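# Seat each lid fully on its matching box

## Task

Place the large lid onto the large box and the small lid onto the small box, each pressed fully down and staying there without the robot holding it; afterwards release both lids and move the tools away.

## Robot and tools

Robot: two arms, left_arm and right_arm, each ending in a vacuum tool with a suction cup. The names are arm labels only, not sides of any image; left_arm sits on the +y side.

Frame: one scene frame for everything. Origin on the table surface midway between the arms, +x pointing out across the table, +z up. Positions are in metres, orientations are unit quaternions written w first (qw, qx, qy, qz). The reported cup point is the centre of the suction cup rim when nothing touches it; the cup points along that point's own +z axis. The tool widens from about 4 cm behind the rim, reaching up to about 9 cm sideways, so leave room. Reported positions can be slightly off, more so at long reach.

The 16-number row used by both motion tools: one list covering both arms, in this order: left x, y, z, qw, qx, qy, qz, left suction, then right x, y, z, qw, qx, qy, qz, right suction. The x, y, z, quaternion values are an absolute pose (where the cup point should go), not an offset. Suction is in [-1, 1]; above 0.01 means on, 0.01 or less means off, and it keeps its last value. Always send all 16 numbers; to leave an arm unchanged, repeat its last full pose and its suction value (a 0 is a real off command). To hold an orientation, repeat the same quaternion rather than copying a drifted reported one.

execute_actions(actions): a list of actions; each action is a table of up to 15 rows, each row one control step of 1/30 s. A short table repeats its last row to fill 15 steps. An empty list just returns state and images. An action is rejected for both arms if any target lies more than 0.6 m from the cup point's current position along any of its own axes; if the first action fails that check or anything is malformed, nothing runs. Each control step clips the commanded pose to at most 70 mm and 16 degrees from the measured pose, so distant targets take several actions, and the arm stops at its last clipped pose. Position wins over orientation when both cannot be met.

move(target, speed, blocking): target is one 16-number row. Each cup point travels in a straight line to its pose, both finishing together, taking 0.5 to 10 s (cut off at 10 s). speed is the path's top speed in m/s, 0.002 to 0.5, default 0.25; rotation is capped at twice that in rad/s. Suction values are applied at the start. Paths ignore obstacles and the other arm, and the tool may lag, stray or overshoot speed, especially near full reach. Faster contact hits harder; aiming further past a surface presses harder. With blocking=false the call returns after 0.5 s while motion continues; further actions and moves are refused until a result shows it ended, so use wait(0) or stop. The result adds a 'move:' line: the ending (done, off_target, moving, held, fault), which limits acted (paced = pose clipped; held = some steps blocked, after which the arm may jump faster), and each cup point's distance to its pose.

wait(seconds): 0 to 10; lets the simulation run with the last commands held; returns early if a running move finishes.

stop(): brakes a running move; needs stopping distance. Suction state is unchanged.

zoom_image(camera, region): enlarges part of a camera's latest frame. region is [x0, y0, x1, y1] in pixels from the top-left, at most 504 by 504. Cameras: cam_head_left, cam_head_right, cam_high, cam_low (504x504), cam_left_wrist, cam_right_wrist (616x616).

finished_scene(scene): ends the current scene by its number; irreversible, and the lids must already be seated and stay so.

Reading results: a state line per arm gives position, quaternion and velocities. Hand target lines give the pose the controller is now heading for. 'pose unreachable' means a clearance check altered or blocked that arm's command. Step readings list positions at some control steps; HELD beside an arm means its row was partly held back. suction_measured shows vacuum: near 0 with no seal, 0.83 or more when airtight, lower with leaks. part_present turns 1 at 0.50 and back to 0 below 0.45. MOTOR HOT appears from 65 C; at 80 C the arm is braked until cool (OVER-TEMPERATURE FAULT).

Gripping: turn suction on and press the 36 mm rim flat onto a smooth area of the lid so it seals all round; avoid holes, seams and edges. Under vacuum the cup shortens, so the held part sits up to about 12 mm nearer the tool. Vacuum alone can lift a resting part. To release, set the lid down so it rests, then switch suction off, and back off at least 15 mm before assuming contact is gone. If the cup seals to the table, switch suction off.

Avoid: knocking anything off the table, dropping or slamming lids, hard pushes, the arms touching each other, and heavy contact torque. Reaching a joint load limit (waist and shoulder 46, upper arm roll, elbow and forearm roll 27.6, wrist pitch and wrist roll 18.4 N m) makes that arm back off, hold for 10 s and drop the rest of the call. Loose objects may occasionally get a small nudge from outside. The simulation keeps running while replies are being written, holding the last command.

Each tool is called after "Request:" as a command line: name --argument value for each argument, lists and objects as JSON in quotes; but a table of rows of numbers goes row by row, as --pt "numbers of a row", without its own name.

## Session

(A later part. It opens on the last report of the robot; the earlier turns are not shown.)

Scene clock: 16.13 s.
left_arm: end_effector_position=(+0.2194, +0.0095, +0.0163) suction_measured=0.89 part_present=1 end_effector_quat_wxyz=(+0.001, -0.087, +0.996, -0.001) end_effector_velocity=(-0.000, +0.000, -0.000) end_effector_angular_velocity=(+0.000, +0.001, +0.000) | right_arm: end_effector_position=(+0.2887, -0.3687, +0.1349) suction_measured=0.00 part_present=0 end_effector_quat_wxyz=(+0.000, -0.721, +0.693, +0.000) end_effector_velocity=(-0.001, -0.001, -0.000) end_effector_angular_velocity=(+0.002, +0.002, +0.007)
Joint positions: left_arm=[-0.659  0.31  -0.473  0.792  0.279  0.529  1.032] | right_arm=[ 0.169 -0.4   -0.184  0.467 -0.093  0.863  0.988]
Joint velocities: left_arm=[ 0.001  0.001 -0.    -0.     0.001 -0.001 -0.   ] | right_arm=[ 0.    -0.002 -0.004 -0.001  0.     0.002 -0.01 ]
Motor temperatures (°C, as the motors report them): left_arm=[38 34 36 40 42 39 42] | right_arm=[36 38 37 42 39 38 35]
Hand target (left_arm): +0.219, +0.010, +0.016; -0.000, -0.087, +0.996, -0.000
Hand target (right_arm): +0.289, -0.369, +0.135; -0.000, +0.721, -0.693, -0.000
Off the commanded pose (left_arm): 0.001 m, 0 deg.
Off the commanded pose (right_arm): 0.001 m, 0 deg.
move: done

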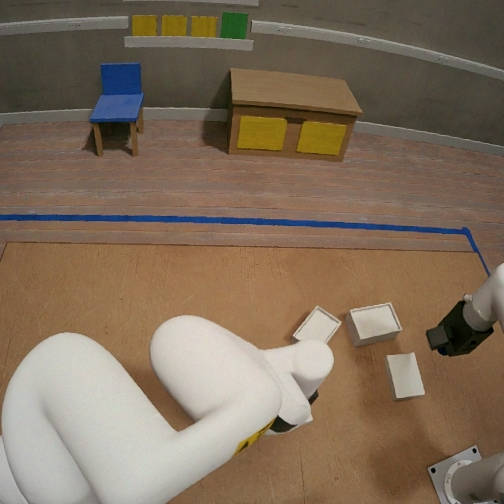

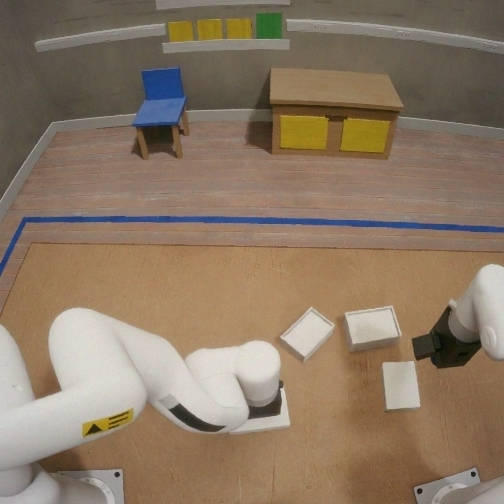

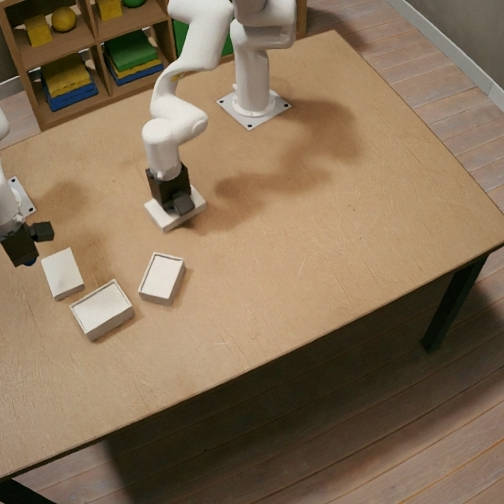

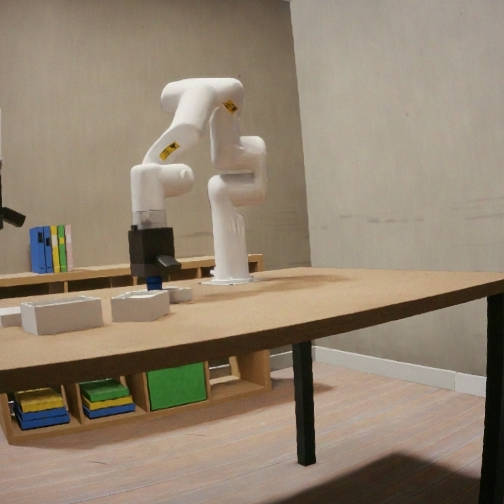

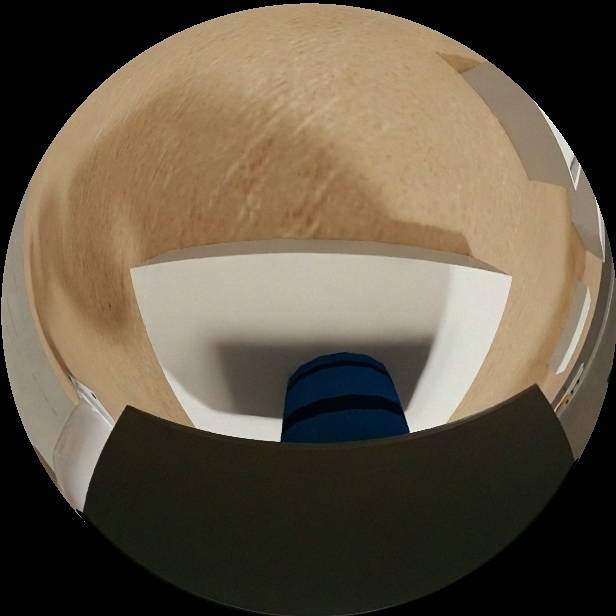

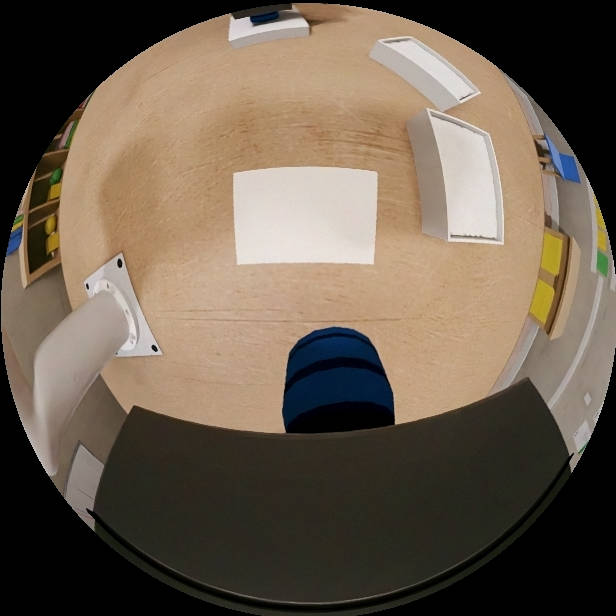

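Request:
move --target '[0.219,0.01,0.018,0,-0.0872,0.9962,0,0, 0.2740,-0.3166,0.036,0,-0.7206,0.6934,0,0]' --speed 0.25

Request:
move --target '[0.219,0.01,0.05,0,-0.0872,0.9962,0,0, 0.2740,-0.3166,0.018,0,-0.7206,0.6934,0,1]' --speed 0.06

Scene clock: 17.87 s.
left_arm: end_effector_position=(+0.2190, +0.0100, +0.0179) suction_measured=0.01 part_present=0 end_effector_quat_wxyz=(-0.000, -0.087, +0.996, +0.000) end_effector_velocity=(+0.000, -0.000, +0.001) end_effector_angular_velocity=(-0.001, -0.001, -0.000) | right_arm: end_effector_position=(+0.2744, -0.3171, +0.0365) suction_measured=0.00 part_present=0 end_effector_quat_wxyz=(-0.000, -0.720, +0.694, -0.001) end_effector_velocity=(+0.001, +0.001, -0.002) end_effector_angular_velocity=(+0.000, -0.000, +0.001)
Joint positions: left_arm=[-0.657  0.305 -0.476  0.791  0.273  0.535  1.037] | right_arm=[ 0.262 -0.111 -0.115  0.363 -0.031  0.473  1.105]
Joint velocities: left_arm=[ 0.    -0.001 -0.001  0.001 -0.     0.001 -0.   ] | right_arm=[ 0.002  0.01   0.001  0.002  0.003 -0.009 -0.   ]
Motor temperatures (°C, as the motors report them): left_arm=[38 34 36 40 42 39 42] | right_arm=[36 38 37 42 39 38 35]
Hand target (left_arm): +0.219, +0.010, +0.018; +0.000, -0.087, +0.996, +0.000
Hand target (right_arm): +0.274, -0.317, +0.036; +0.000, +0.720, -0.694, +0.001
Off the commanded pose (left_arm): 0.000 m, 0 deg.
Off the commanded pose (right_arm): 0.001 m, 0 deg.
move: done

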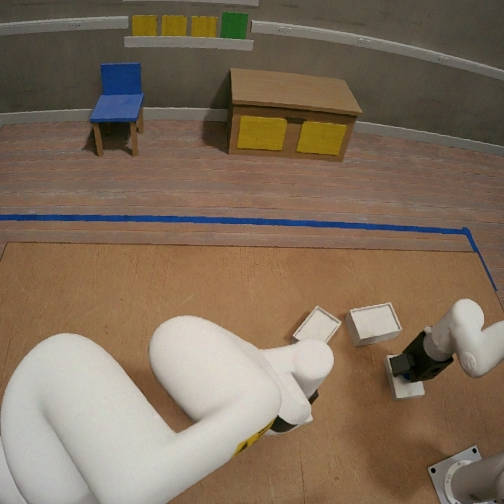

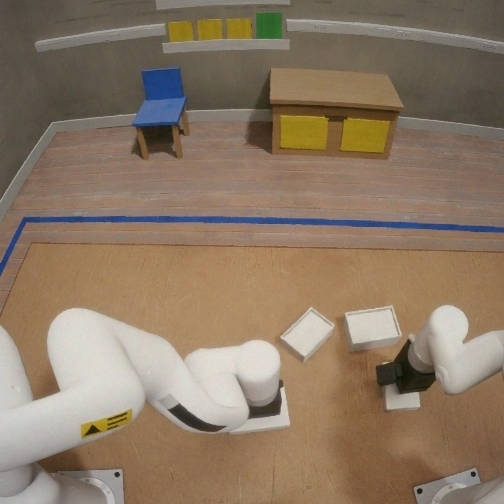

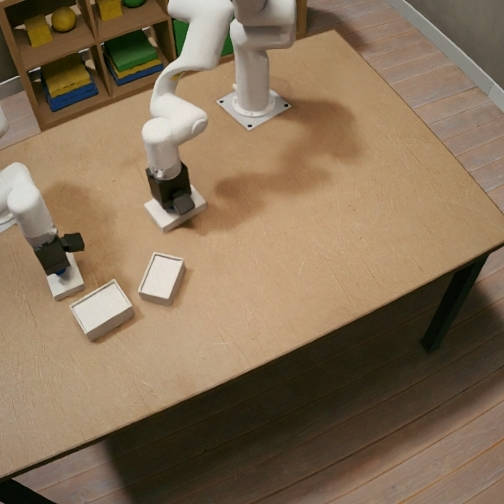

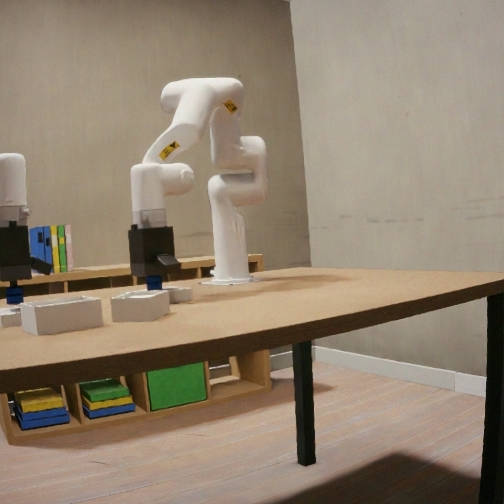

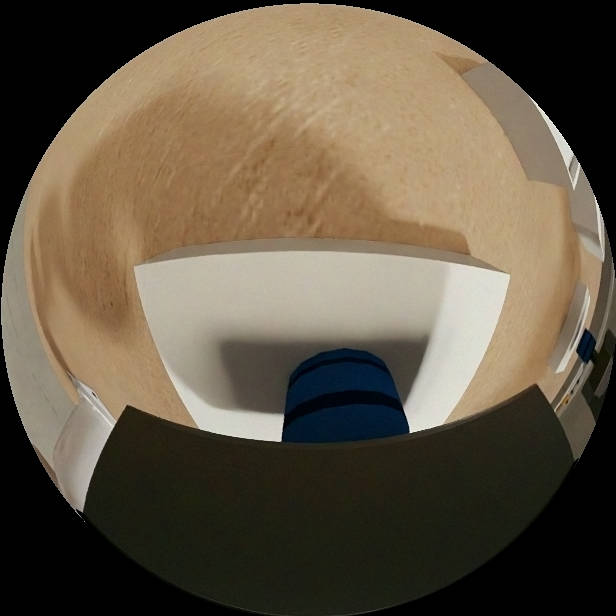

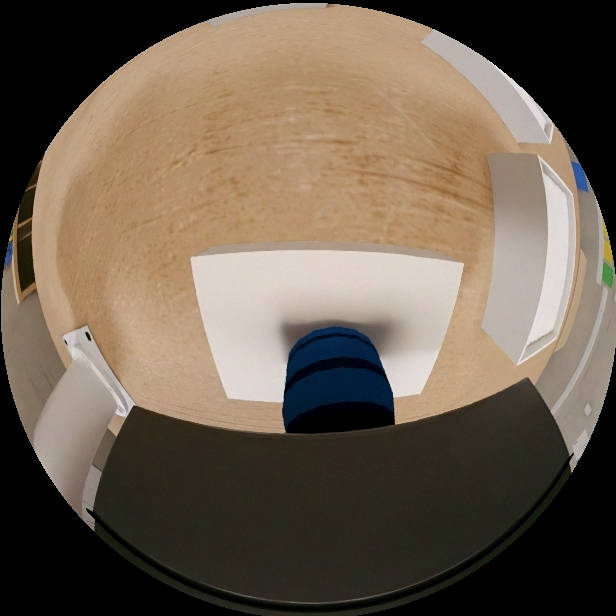

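Scene clock: 18.77 s.
left_arm: end_effector_position=(+0.2189, +0.0103, +0.0495) suction_measured=0.01 part_present=0 end_effector_quat_wxyz=(+0.000, -0.087, +0.996, +0.001) end_effector_velocity=(+0.000, -0.001, +0.003) end_effector_angular_velocity=(-0.002, -0.001, -0.001) | right_arm: end_effector_position=(+0.2741, -0.3167, +0.0182) suction_measured=0.88 part_present=1 end_effector_quat_wxyz=(+0.000, -0.721, +0.693, -0.000) end_effector_velocity=(-0.000, -0.000, -0.001) end_effector_angular_velocity=(-0.000, +0.001, -0.000)
Joint positions: left_arm=[-0.628  0.216 -0.517  0.795  0.186  0.616  1.099] | right_arm=[ 0.267 -0.041 -0.115  0.358 -0.013  0.398  1.092]
Joint velocities: left_arm=[ 0.002 -0.006 -0.003  0.002 -0.007  0.005  0.006] | right_arm=[ 0.     0.005 -0.001 -0.001  0.002 -0.004 -0.002]
Motor temperatures (°C, as the motors report them): left_arm=[38 34 36 40 42 39 42] | right_arm=[36 38 37 42 39 38 35]
Hand target (left_arm): +0.219, +0.010, +0.050; +0.000, -0.087, +0.996, +0.000
Hand target (right_arm): +0.274, -0.317, +0.018; +0.000, +0.721, -0.693, +0.000
Off the commanded pose (left_arm): 0.001 m, 0 deg.
Off the commanded pose (right_arm): 0.000 m, 0 deg.
move: done

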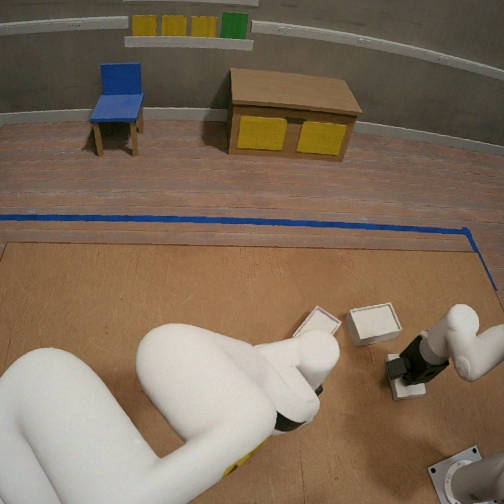

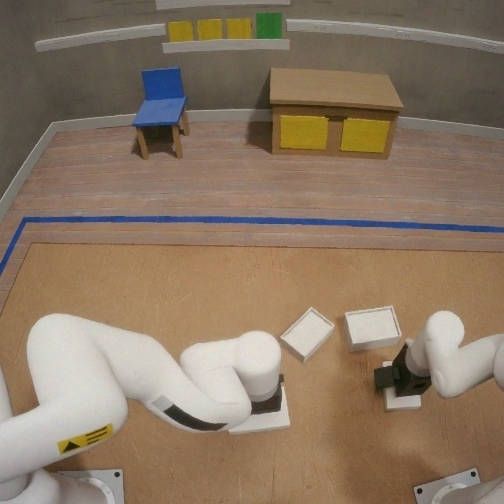

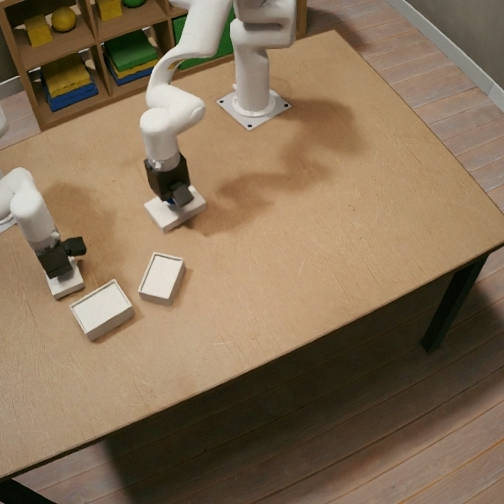

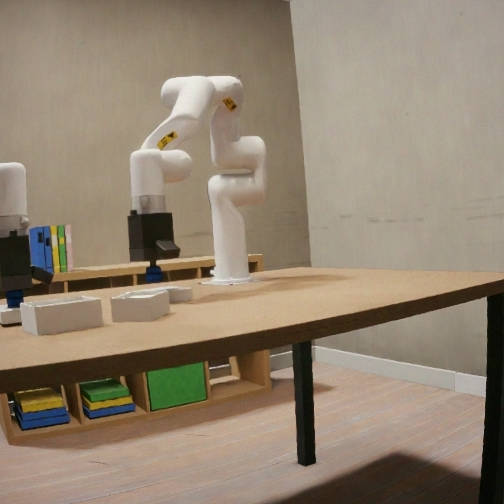

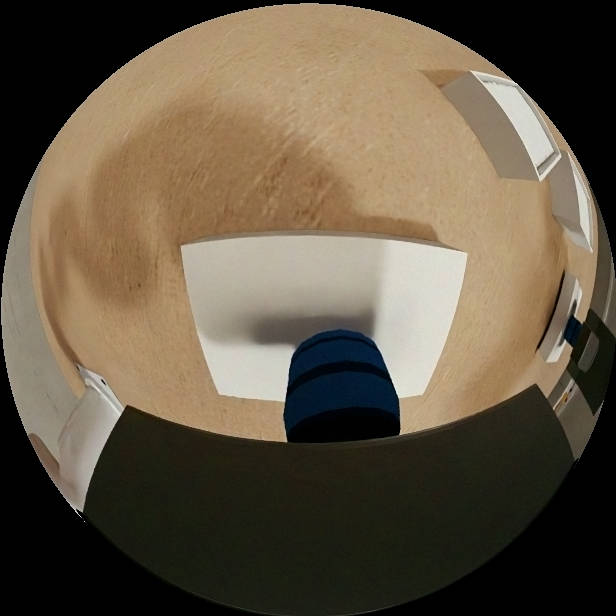

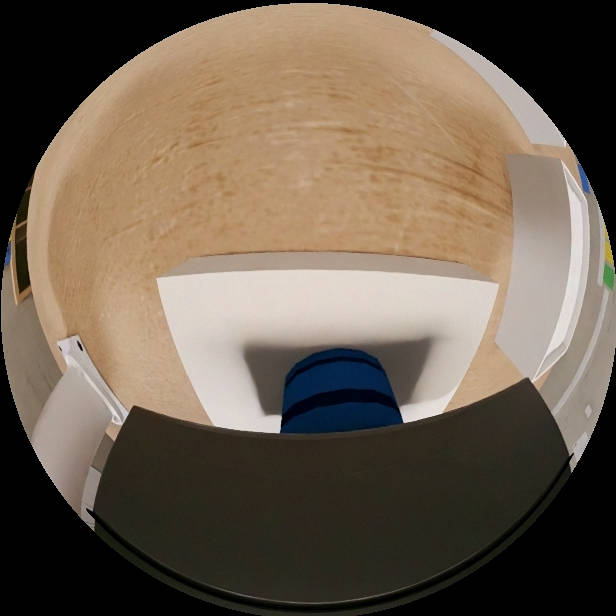

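Request:
move --target '[0.24,0.15,0.09,0,-0.0872,0.9962,0,0, 0.2740,-0.3166,0.088,0,-0.66,0.751,0,1]' --speed 0.3

Request:
move --target '[0.26,0.32,0.12,0,-0.0872,0.9962,0,0, 0.4096,-0.0959,0.078,0,-0.4226,0.9063,0,1]' --speed 0.3

Request:
move --target '[0.26,0.32,0.12,0,-0.0872,0.9962,0,0, 0.4096,-0.0959,0.063,0,-0.4226,0.9063,0,1]' --speed 0.05

Scene clock: 20.30 s.
left_arm: end_effector_position=(+0.2408, +0.1504, +0.0895) suction_measured=0.01 part_present=0 end_effector_quat_wxyz=(+0.001, -0.087, +0.996, +0.002) end_effector_velocity=(+0.000, +0.002, +0.001) end_effector_angular_velocity=(-0.002, +0.001, +0.003) | right_arm: end_effector_position=(+0.2738, -0.3163, +0.0877) suction_measured=0.91 part_present=1 end_effector_quat_wxyz=(-0.000, -0.660, +0.751, +0.001) end_effector_velocity=(+0.001, +0.000, +0.001) end_effector_angular_velocity=(+0.000, -0.002, -0.001)
Joint positions: left_arm=[-0.468 -0.184 -0.408  0.513 -0.109  0.687  1.602] | right_arm=[ 0.247 -0.283 -0.098  0.4   -0.041  0.682  1.28 ]
Joint velocities: left_arm=[ 0.001 -0.006  0.006 -0.003 -0.005  0.003  0.008] | right_arm=[-0.    -0.002 -0.     0.002 -0.001  0.002  0.001]
Motor temperatures (°C, as the motors report them): left_arm=[38 34 36 40 42 39 42] | right_arm=[36 38 37 42 39 38 35]
Hand target (left_arm): +0.241, +0.151, +0.090; +0.001, -0.087, +0.996, +0.002
Hand target (right_arm): +0.274, -0.316, +0.088; +0.000, -0.660, +0.751, +0.001
Off the commanded pose (left_arm): 0.001 m, 0 deg.
Off the commanded pose (right_arm): 0.000 m, 0 deg.
move: done

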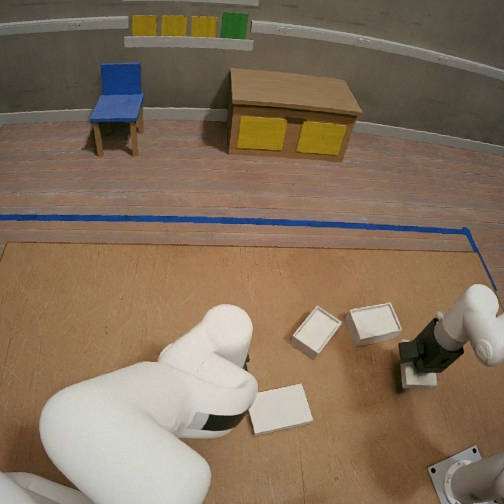

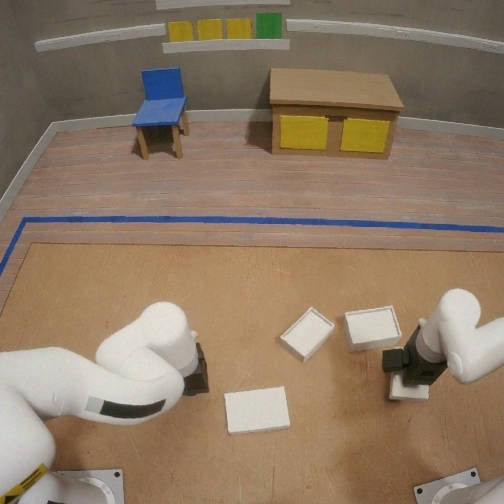

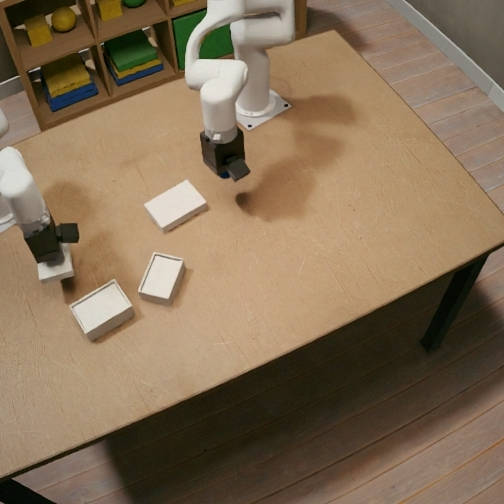

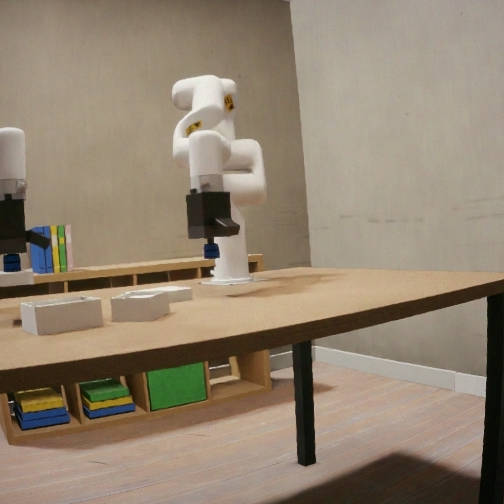

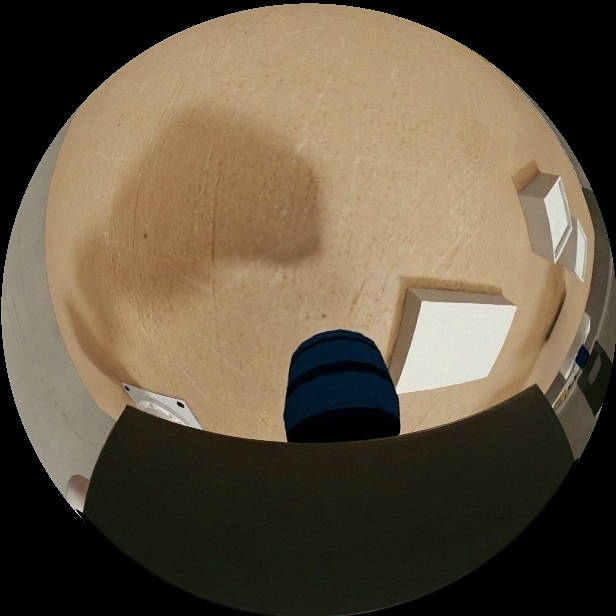

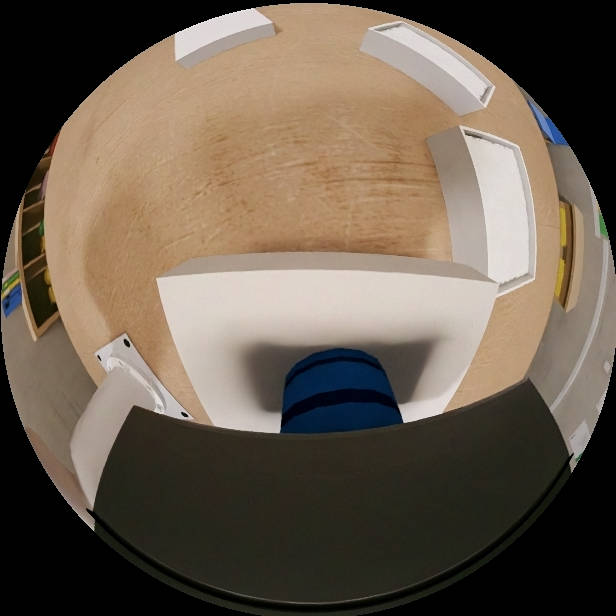

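Scene clock: 21.90 s.
left_arm: end_effector_position=(+0.2608, +0.3206, +0.1200) suction_measured=0.01 part_present=0 end_effector_quat_wxyz=(+0.000, -0.087, +0.996, +0.002) end_effector_velocity=(+0.000, +0.001, +0.001) end_effector_angular_velocity=(-0.001, -0.001, +0.002) | right_arm: end_effector_position=(+0.4106, -0.0972, +0.0782) suction_measured=0.91 part_present=1 end_effector_quat_wxyz=(+0.000, -0.423, +0.906, -0.001) end_effector_velocity=(+0.000, +0.002, -0.001) end_effector_angular_velocity=(-0.005, +0.007, -0.002)
Joint positions: left_arm=[-0.269 -0.438 -0.097  0.385 -0.052  0.823  2.065] | right_arm=[ 0.424  0.42   0.036  1.24  -0.023  0.82   2.136]
Joint velocities: left_arm=[ 0.002 -0.001  0.003  0.001  0.     0.001  0.002] | right_arm=[ 0.004  0.011 -0.     0.016 -0.     0.014  0.005]
Motor temperatures (°C, as the motors report them): left_arm=[38 34 36 40 42 39 42] | right_arm=[36 38 37 43 39 38 35]
Hand target (left_arm): +0.261, +0.321, +0.120; +0.000, -0.087, +0.996, +0.002
Hand target (right_arm): +0.411, -0.097, +0.078; -0.000, -0.423, +0.906, -0.001
Off the commanded pose (left_arm): 0.001 m, 0 deg.
Off the commanded pose (right_arm): 0.002 m, 0 deg.
move: done

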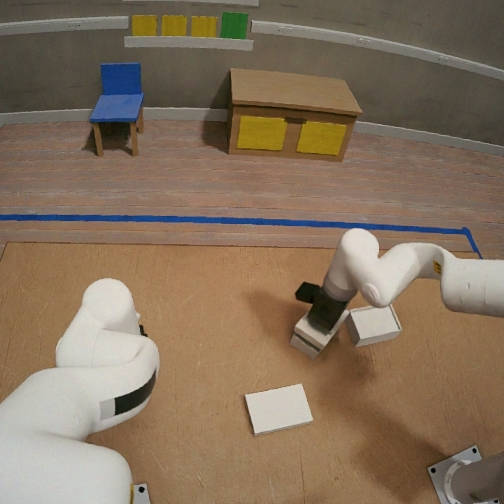

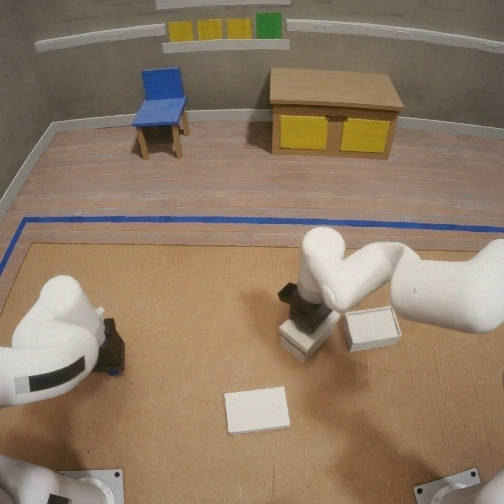

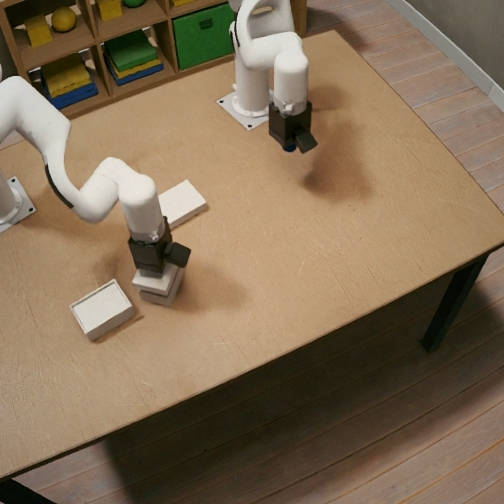

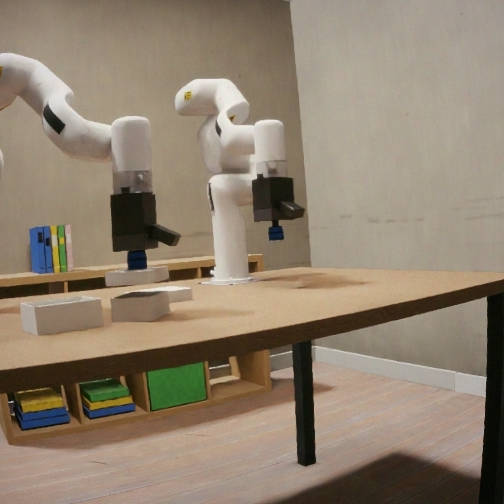

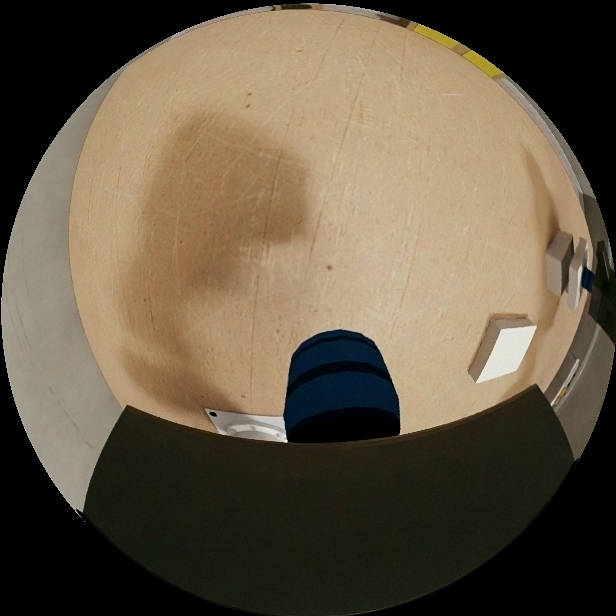

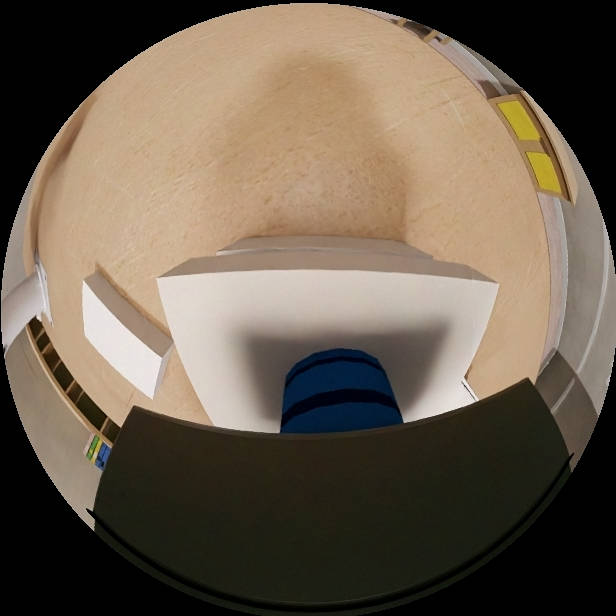

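Scene clock: 22.70 s.
left_arm: end_effector_position=(+0.2600, +0.3200, +0.1200) suction_measured=0.01 part_present=0 end_effector_quat_wxyz=(+0.000, -0.087, +0.996, +0.000) end_effector_velocity=(-0.000, +0.000, -0.000) end_effector_angular_velocity=(-0.000, +0.000, +0.000) | right_arm: end_effector_position=(+0.4097, -0.0959, +0.0632) suction_measured=0.91 part_present=1 end_effector_quat_wxyz=(+0.000, -0.423, +0.906, -0.000) end_effector_velocity=(+0.001, +0.001, +0.000) end_effector_angular_velocity=(+0.003, -0.003, -0.001)
Joint positions: left_arm=[-0.271 -0.441 -0.096  0.382 -0.056  0.823  2.067] | right_arm=[ 0.425  0.446  0.036  1.231 -0.022  0.785  2.138]
Joint velocities: left_arm=[-0.    -0.     0.001 -0.001 -0.    -0.     0.   ] | right_arm=[ 0.     0.    -0.    -0.     0.001 -0.005  0.   ]
Motor temperatures (°C, as the motors report them): left_arm=[38 34 36 40 42 39 42] | right_arm=[36 38 37 43 39 38 35]
Hand target (left_arm): +0.260, +0.320, +0.120; +0.000, -0.087, +0.996, +0.000
Hand target (right_arm): +0.410, -0.096, +0.063; +0.000, -0.423, +0.906, -0.000
Off the commanded pose (left_arm): 0.000 m, 0 deg.
Off the commanded pose (right_arm): 0.000 m, 0 deg.
move: done

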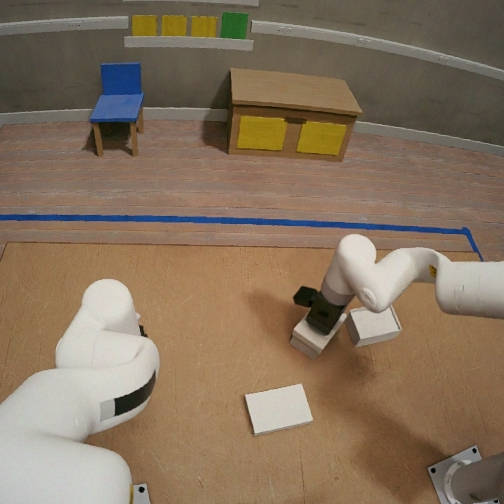

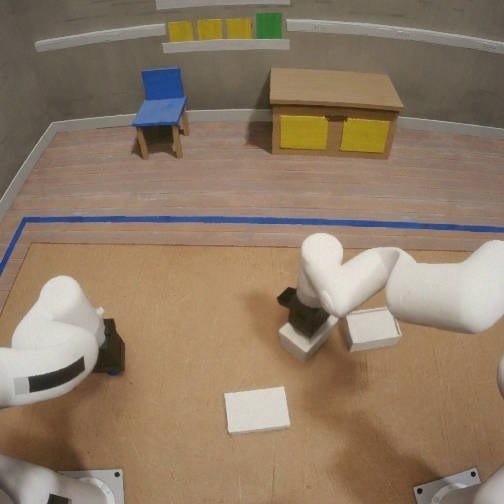

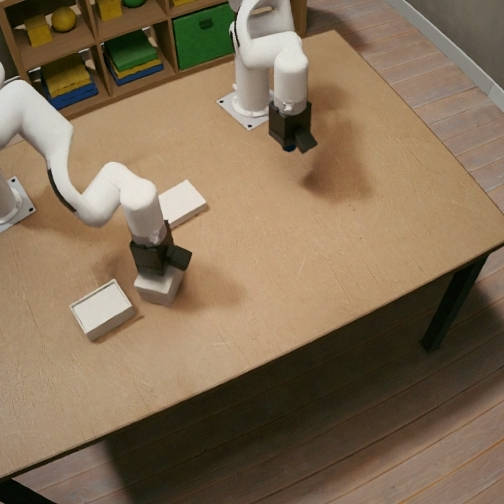

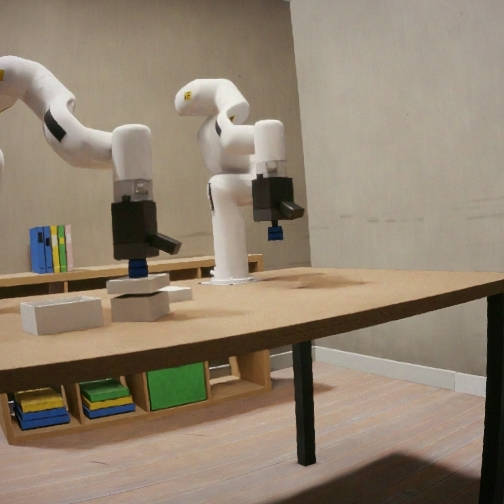

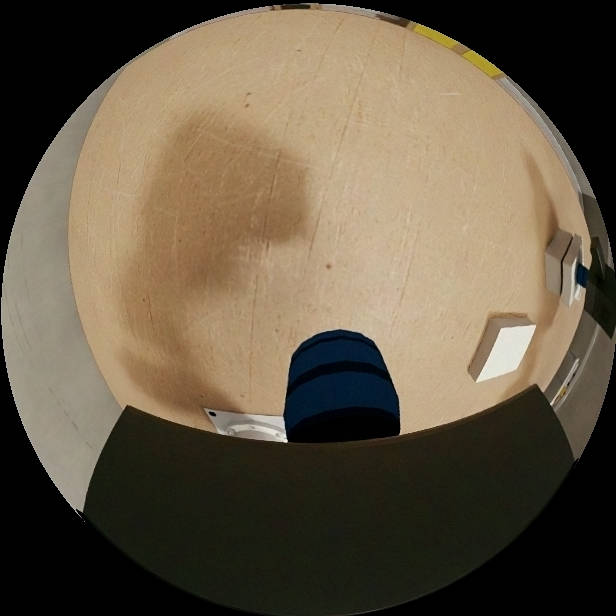

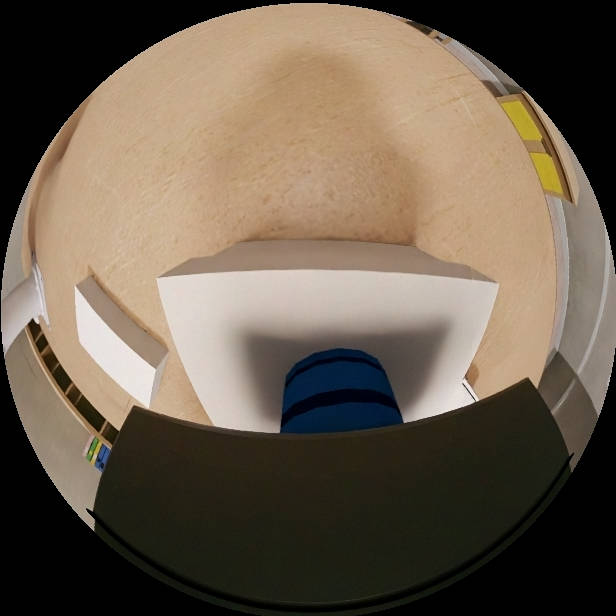

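Request:
zoom_image --camera "cam_low" --region '[95, 250, 185, 330]'

Request:
zoom_image --camera "cam_right_wrist" --region '[150, 225, 330, 295]'

Request:
zoom_image --camera "cam_right_wrist" --region '[325, 225, 505, 295]'

Request:
zoom_image --camera "cam_head_left" --region '[280, 300, 360, 370]'

Region (95, 250, 185, 330) of cam_low's 504x504 image, scaled by 5.600, with more detail than that image has.

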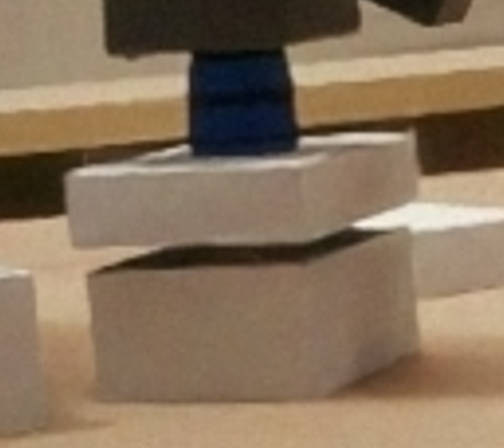

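Region (150, 225, 330, 295) of cam_right_wrist's 616x616 image, scaled by 2.800, with more detail than that image has.

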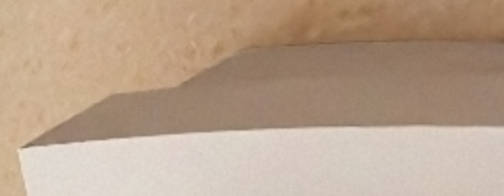

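Region (325, 225, 505, 295) of cam_right_wrist's 616x616 image, scaled by 2.800, with more detail than that image has.

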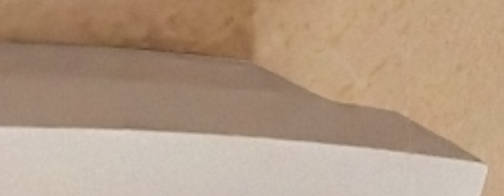

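Region (280, 300, 360, 370) of cam_head_left's 504x504 image, scaled by 6.300, with more detail than that image has; it fills the top 441 rows of this view, and the rest is white.

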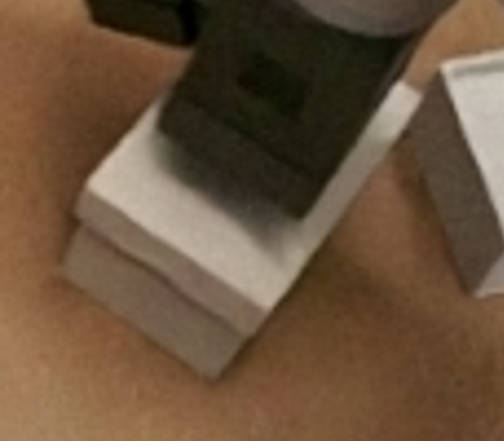

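Request:
move --target '[0.26,0.32,0.12,0,-0.0872,0.9962,0,0, 0.4100,-0.0962,0.048,0,-0.4210,0.9070,0,1]' --speed 0.02

Request:
zoom_image --camera "cam_low" --region '[95, 250, 185, 330]'

Scene clock: 25.40 s.
left_arm: end_effector_position=(+0.2600, +0.3200, +0.1200) suction_measured=0.01 part_present=0 end_effector_quat_wxyz=(+0.000, -0.087, +0.996, +0.000) end_effector_velocity=(-0.000, -0.000, +0.000) end_effector_angular_velocity=(+0.000, -0.000, -0.001) | right_arm: end_effector_position=(+0.4100, -0.0962, +0.0482) suction_measured=0.91 part_present=1 end_effector_quat_wxyz=(+0.000, -0.421, +0.907, -0.000) end_effector_velocity=(+0.001, +0.001, -0.000) end_effector_angular_velocity=(+0.002, -0.002, -0.002)
Joint positions: left_arm=[-0.271 -0.441 -0.096  0.382 -0.056  0.823  2.067] | right_arm=[ 0.426  0.474  0.035  1.225 -0.023  0.751  2.142]
Joint velocities: left_arm=[-0.    -0.    -0.001 -0.     0.     0.     0.   ] | right_arm=[ 0.     0.002 -0.     0.001  0.001 -0.003  0.001]
Motor temperatures (°C, as the motors report them): left_arm=[38 34 36 40 42 39 42] | right_arm=[36 38 37 43 39 38 35]
Hand target (left_arm): +0.260, +0.320, +0.120; +0.000, -0.087, +0.996, +0.000
Hand target (right_arm): +0.410, -0.096, +0.048; +0.000, -0.421, +0.907, -0.000
Off the commanded pose (left_arm): 0.000 m, 0 deg.
Off the commanded pose (right_arm): 0.000 m, 0 deg.
move: done

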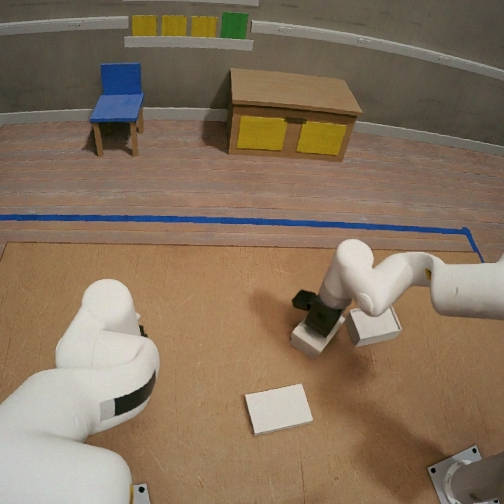

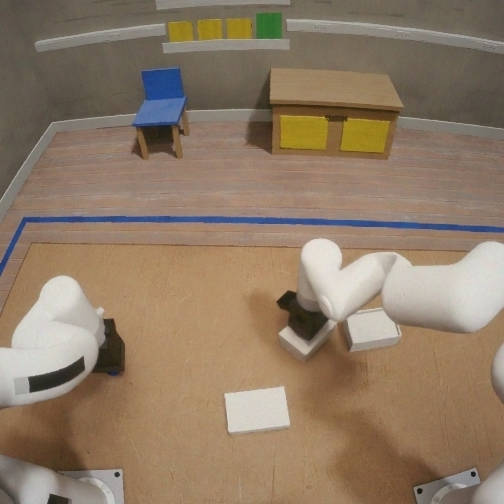

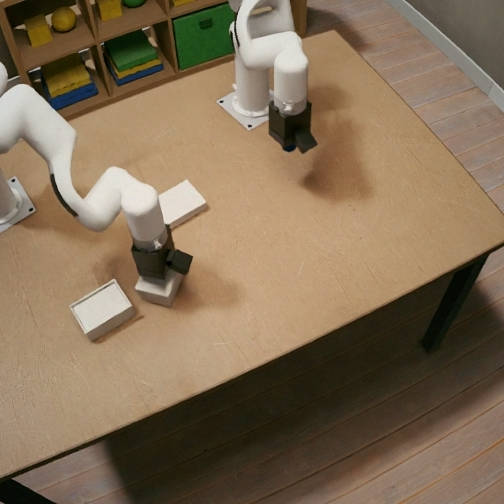

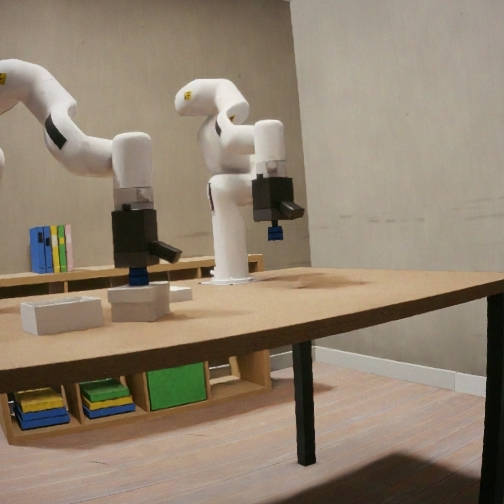

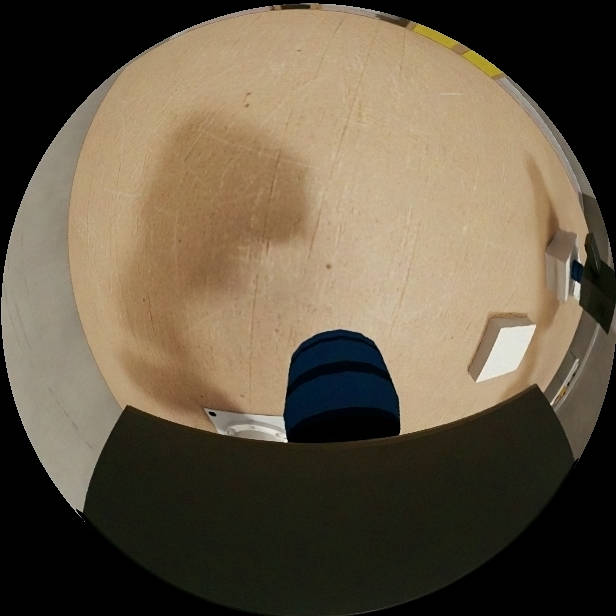

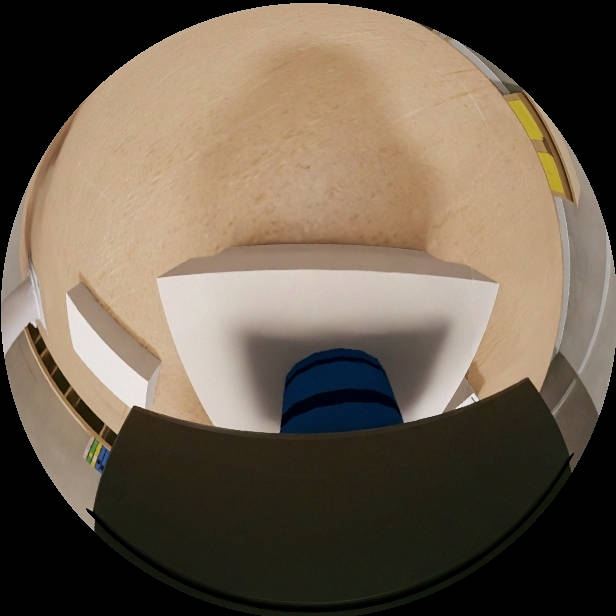

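Region (95, 250, 185, 330) of cam_low's 504x504 image, scaled by 5.600, with more detail than that image has.

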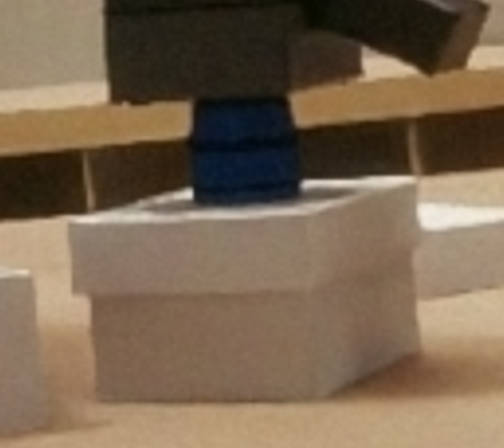

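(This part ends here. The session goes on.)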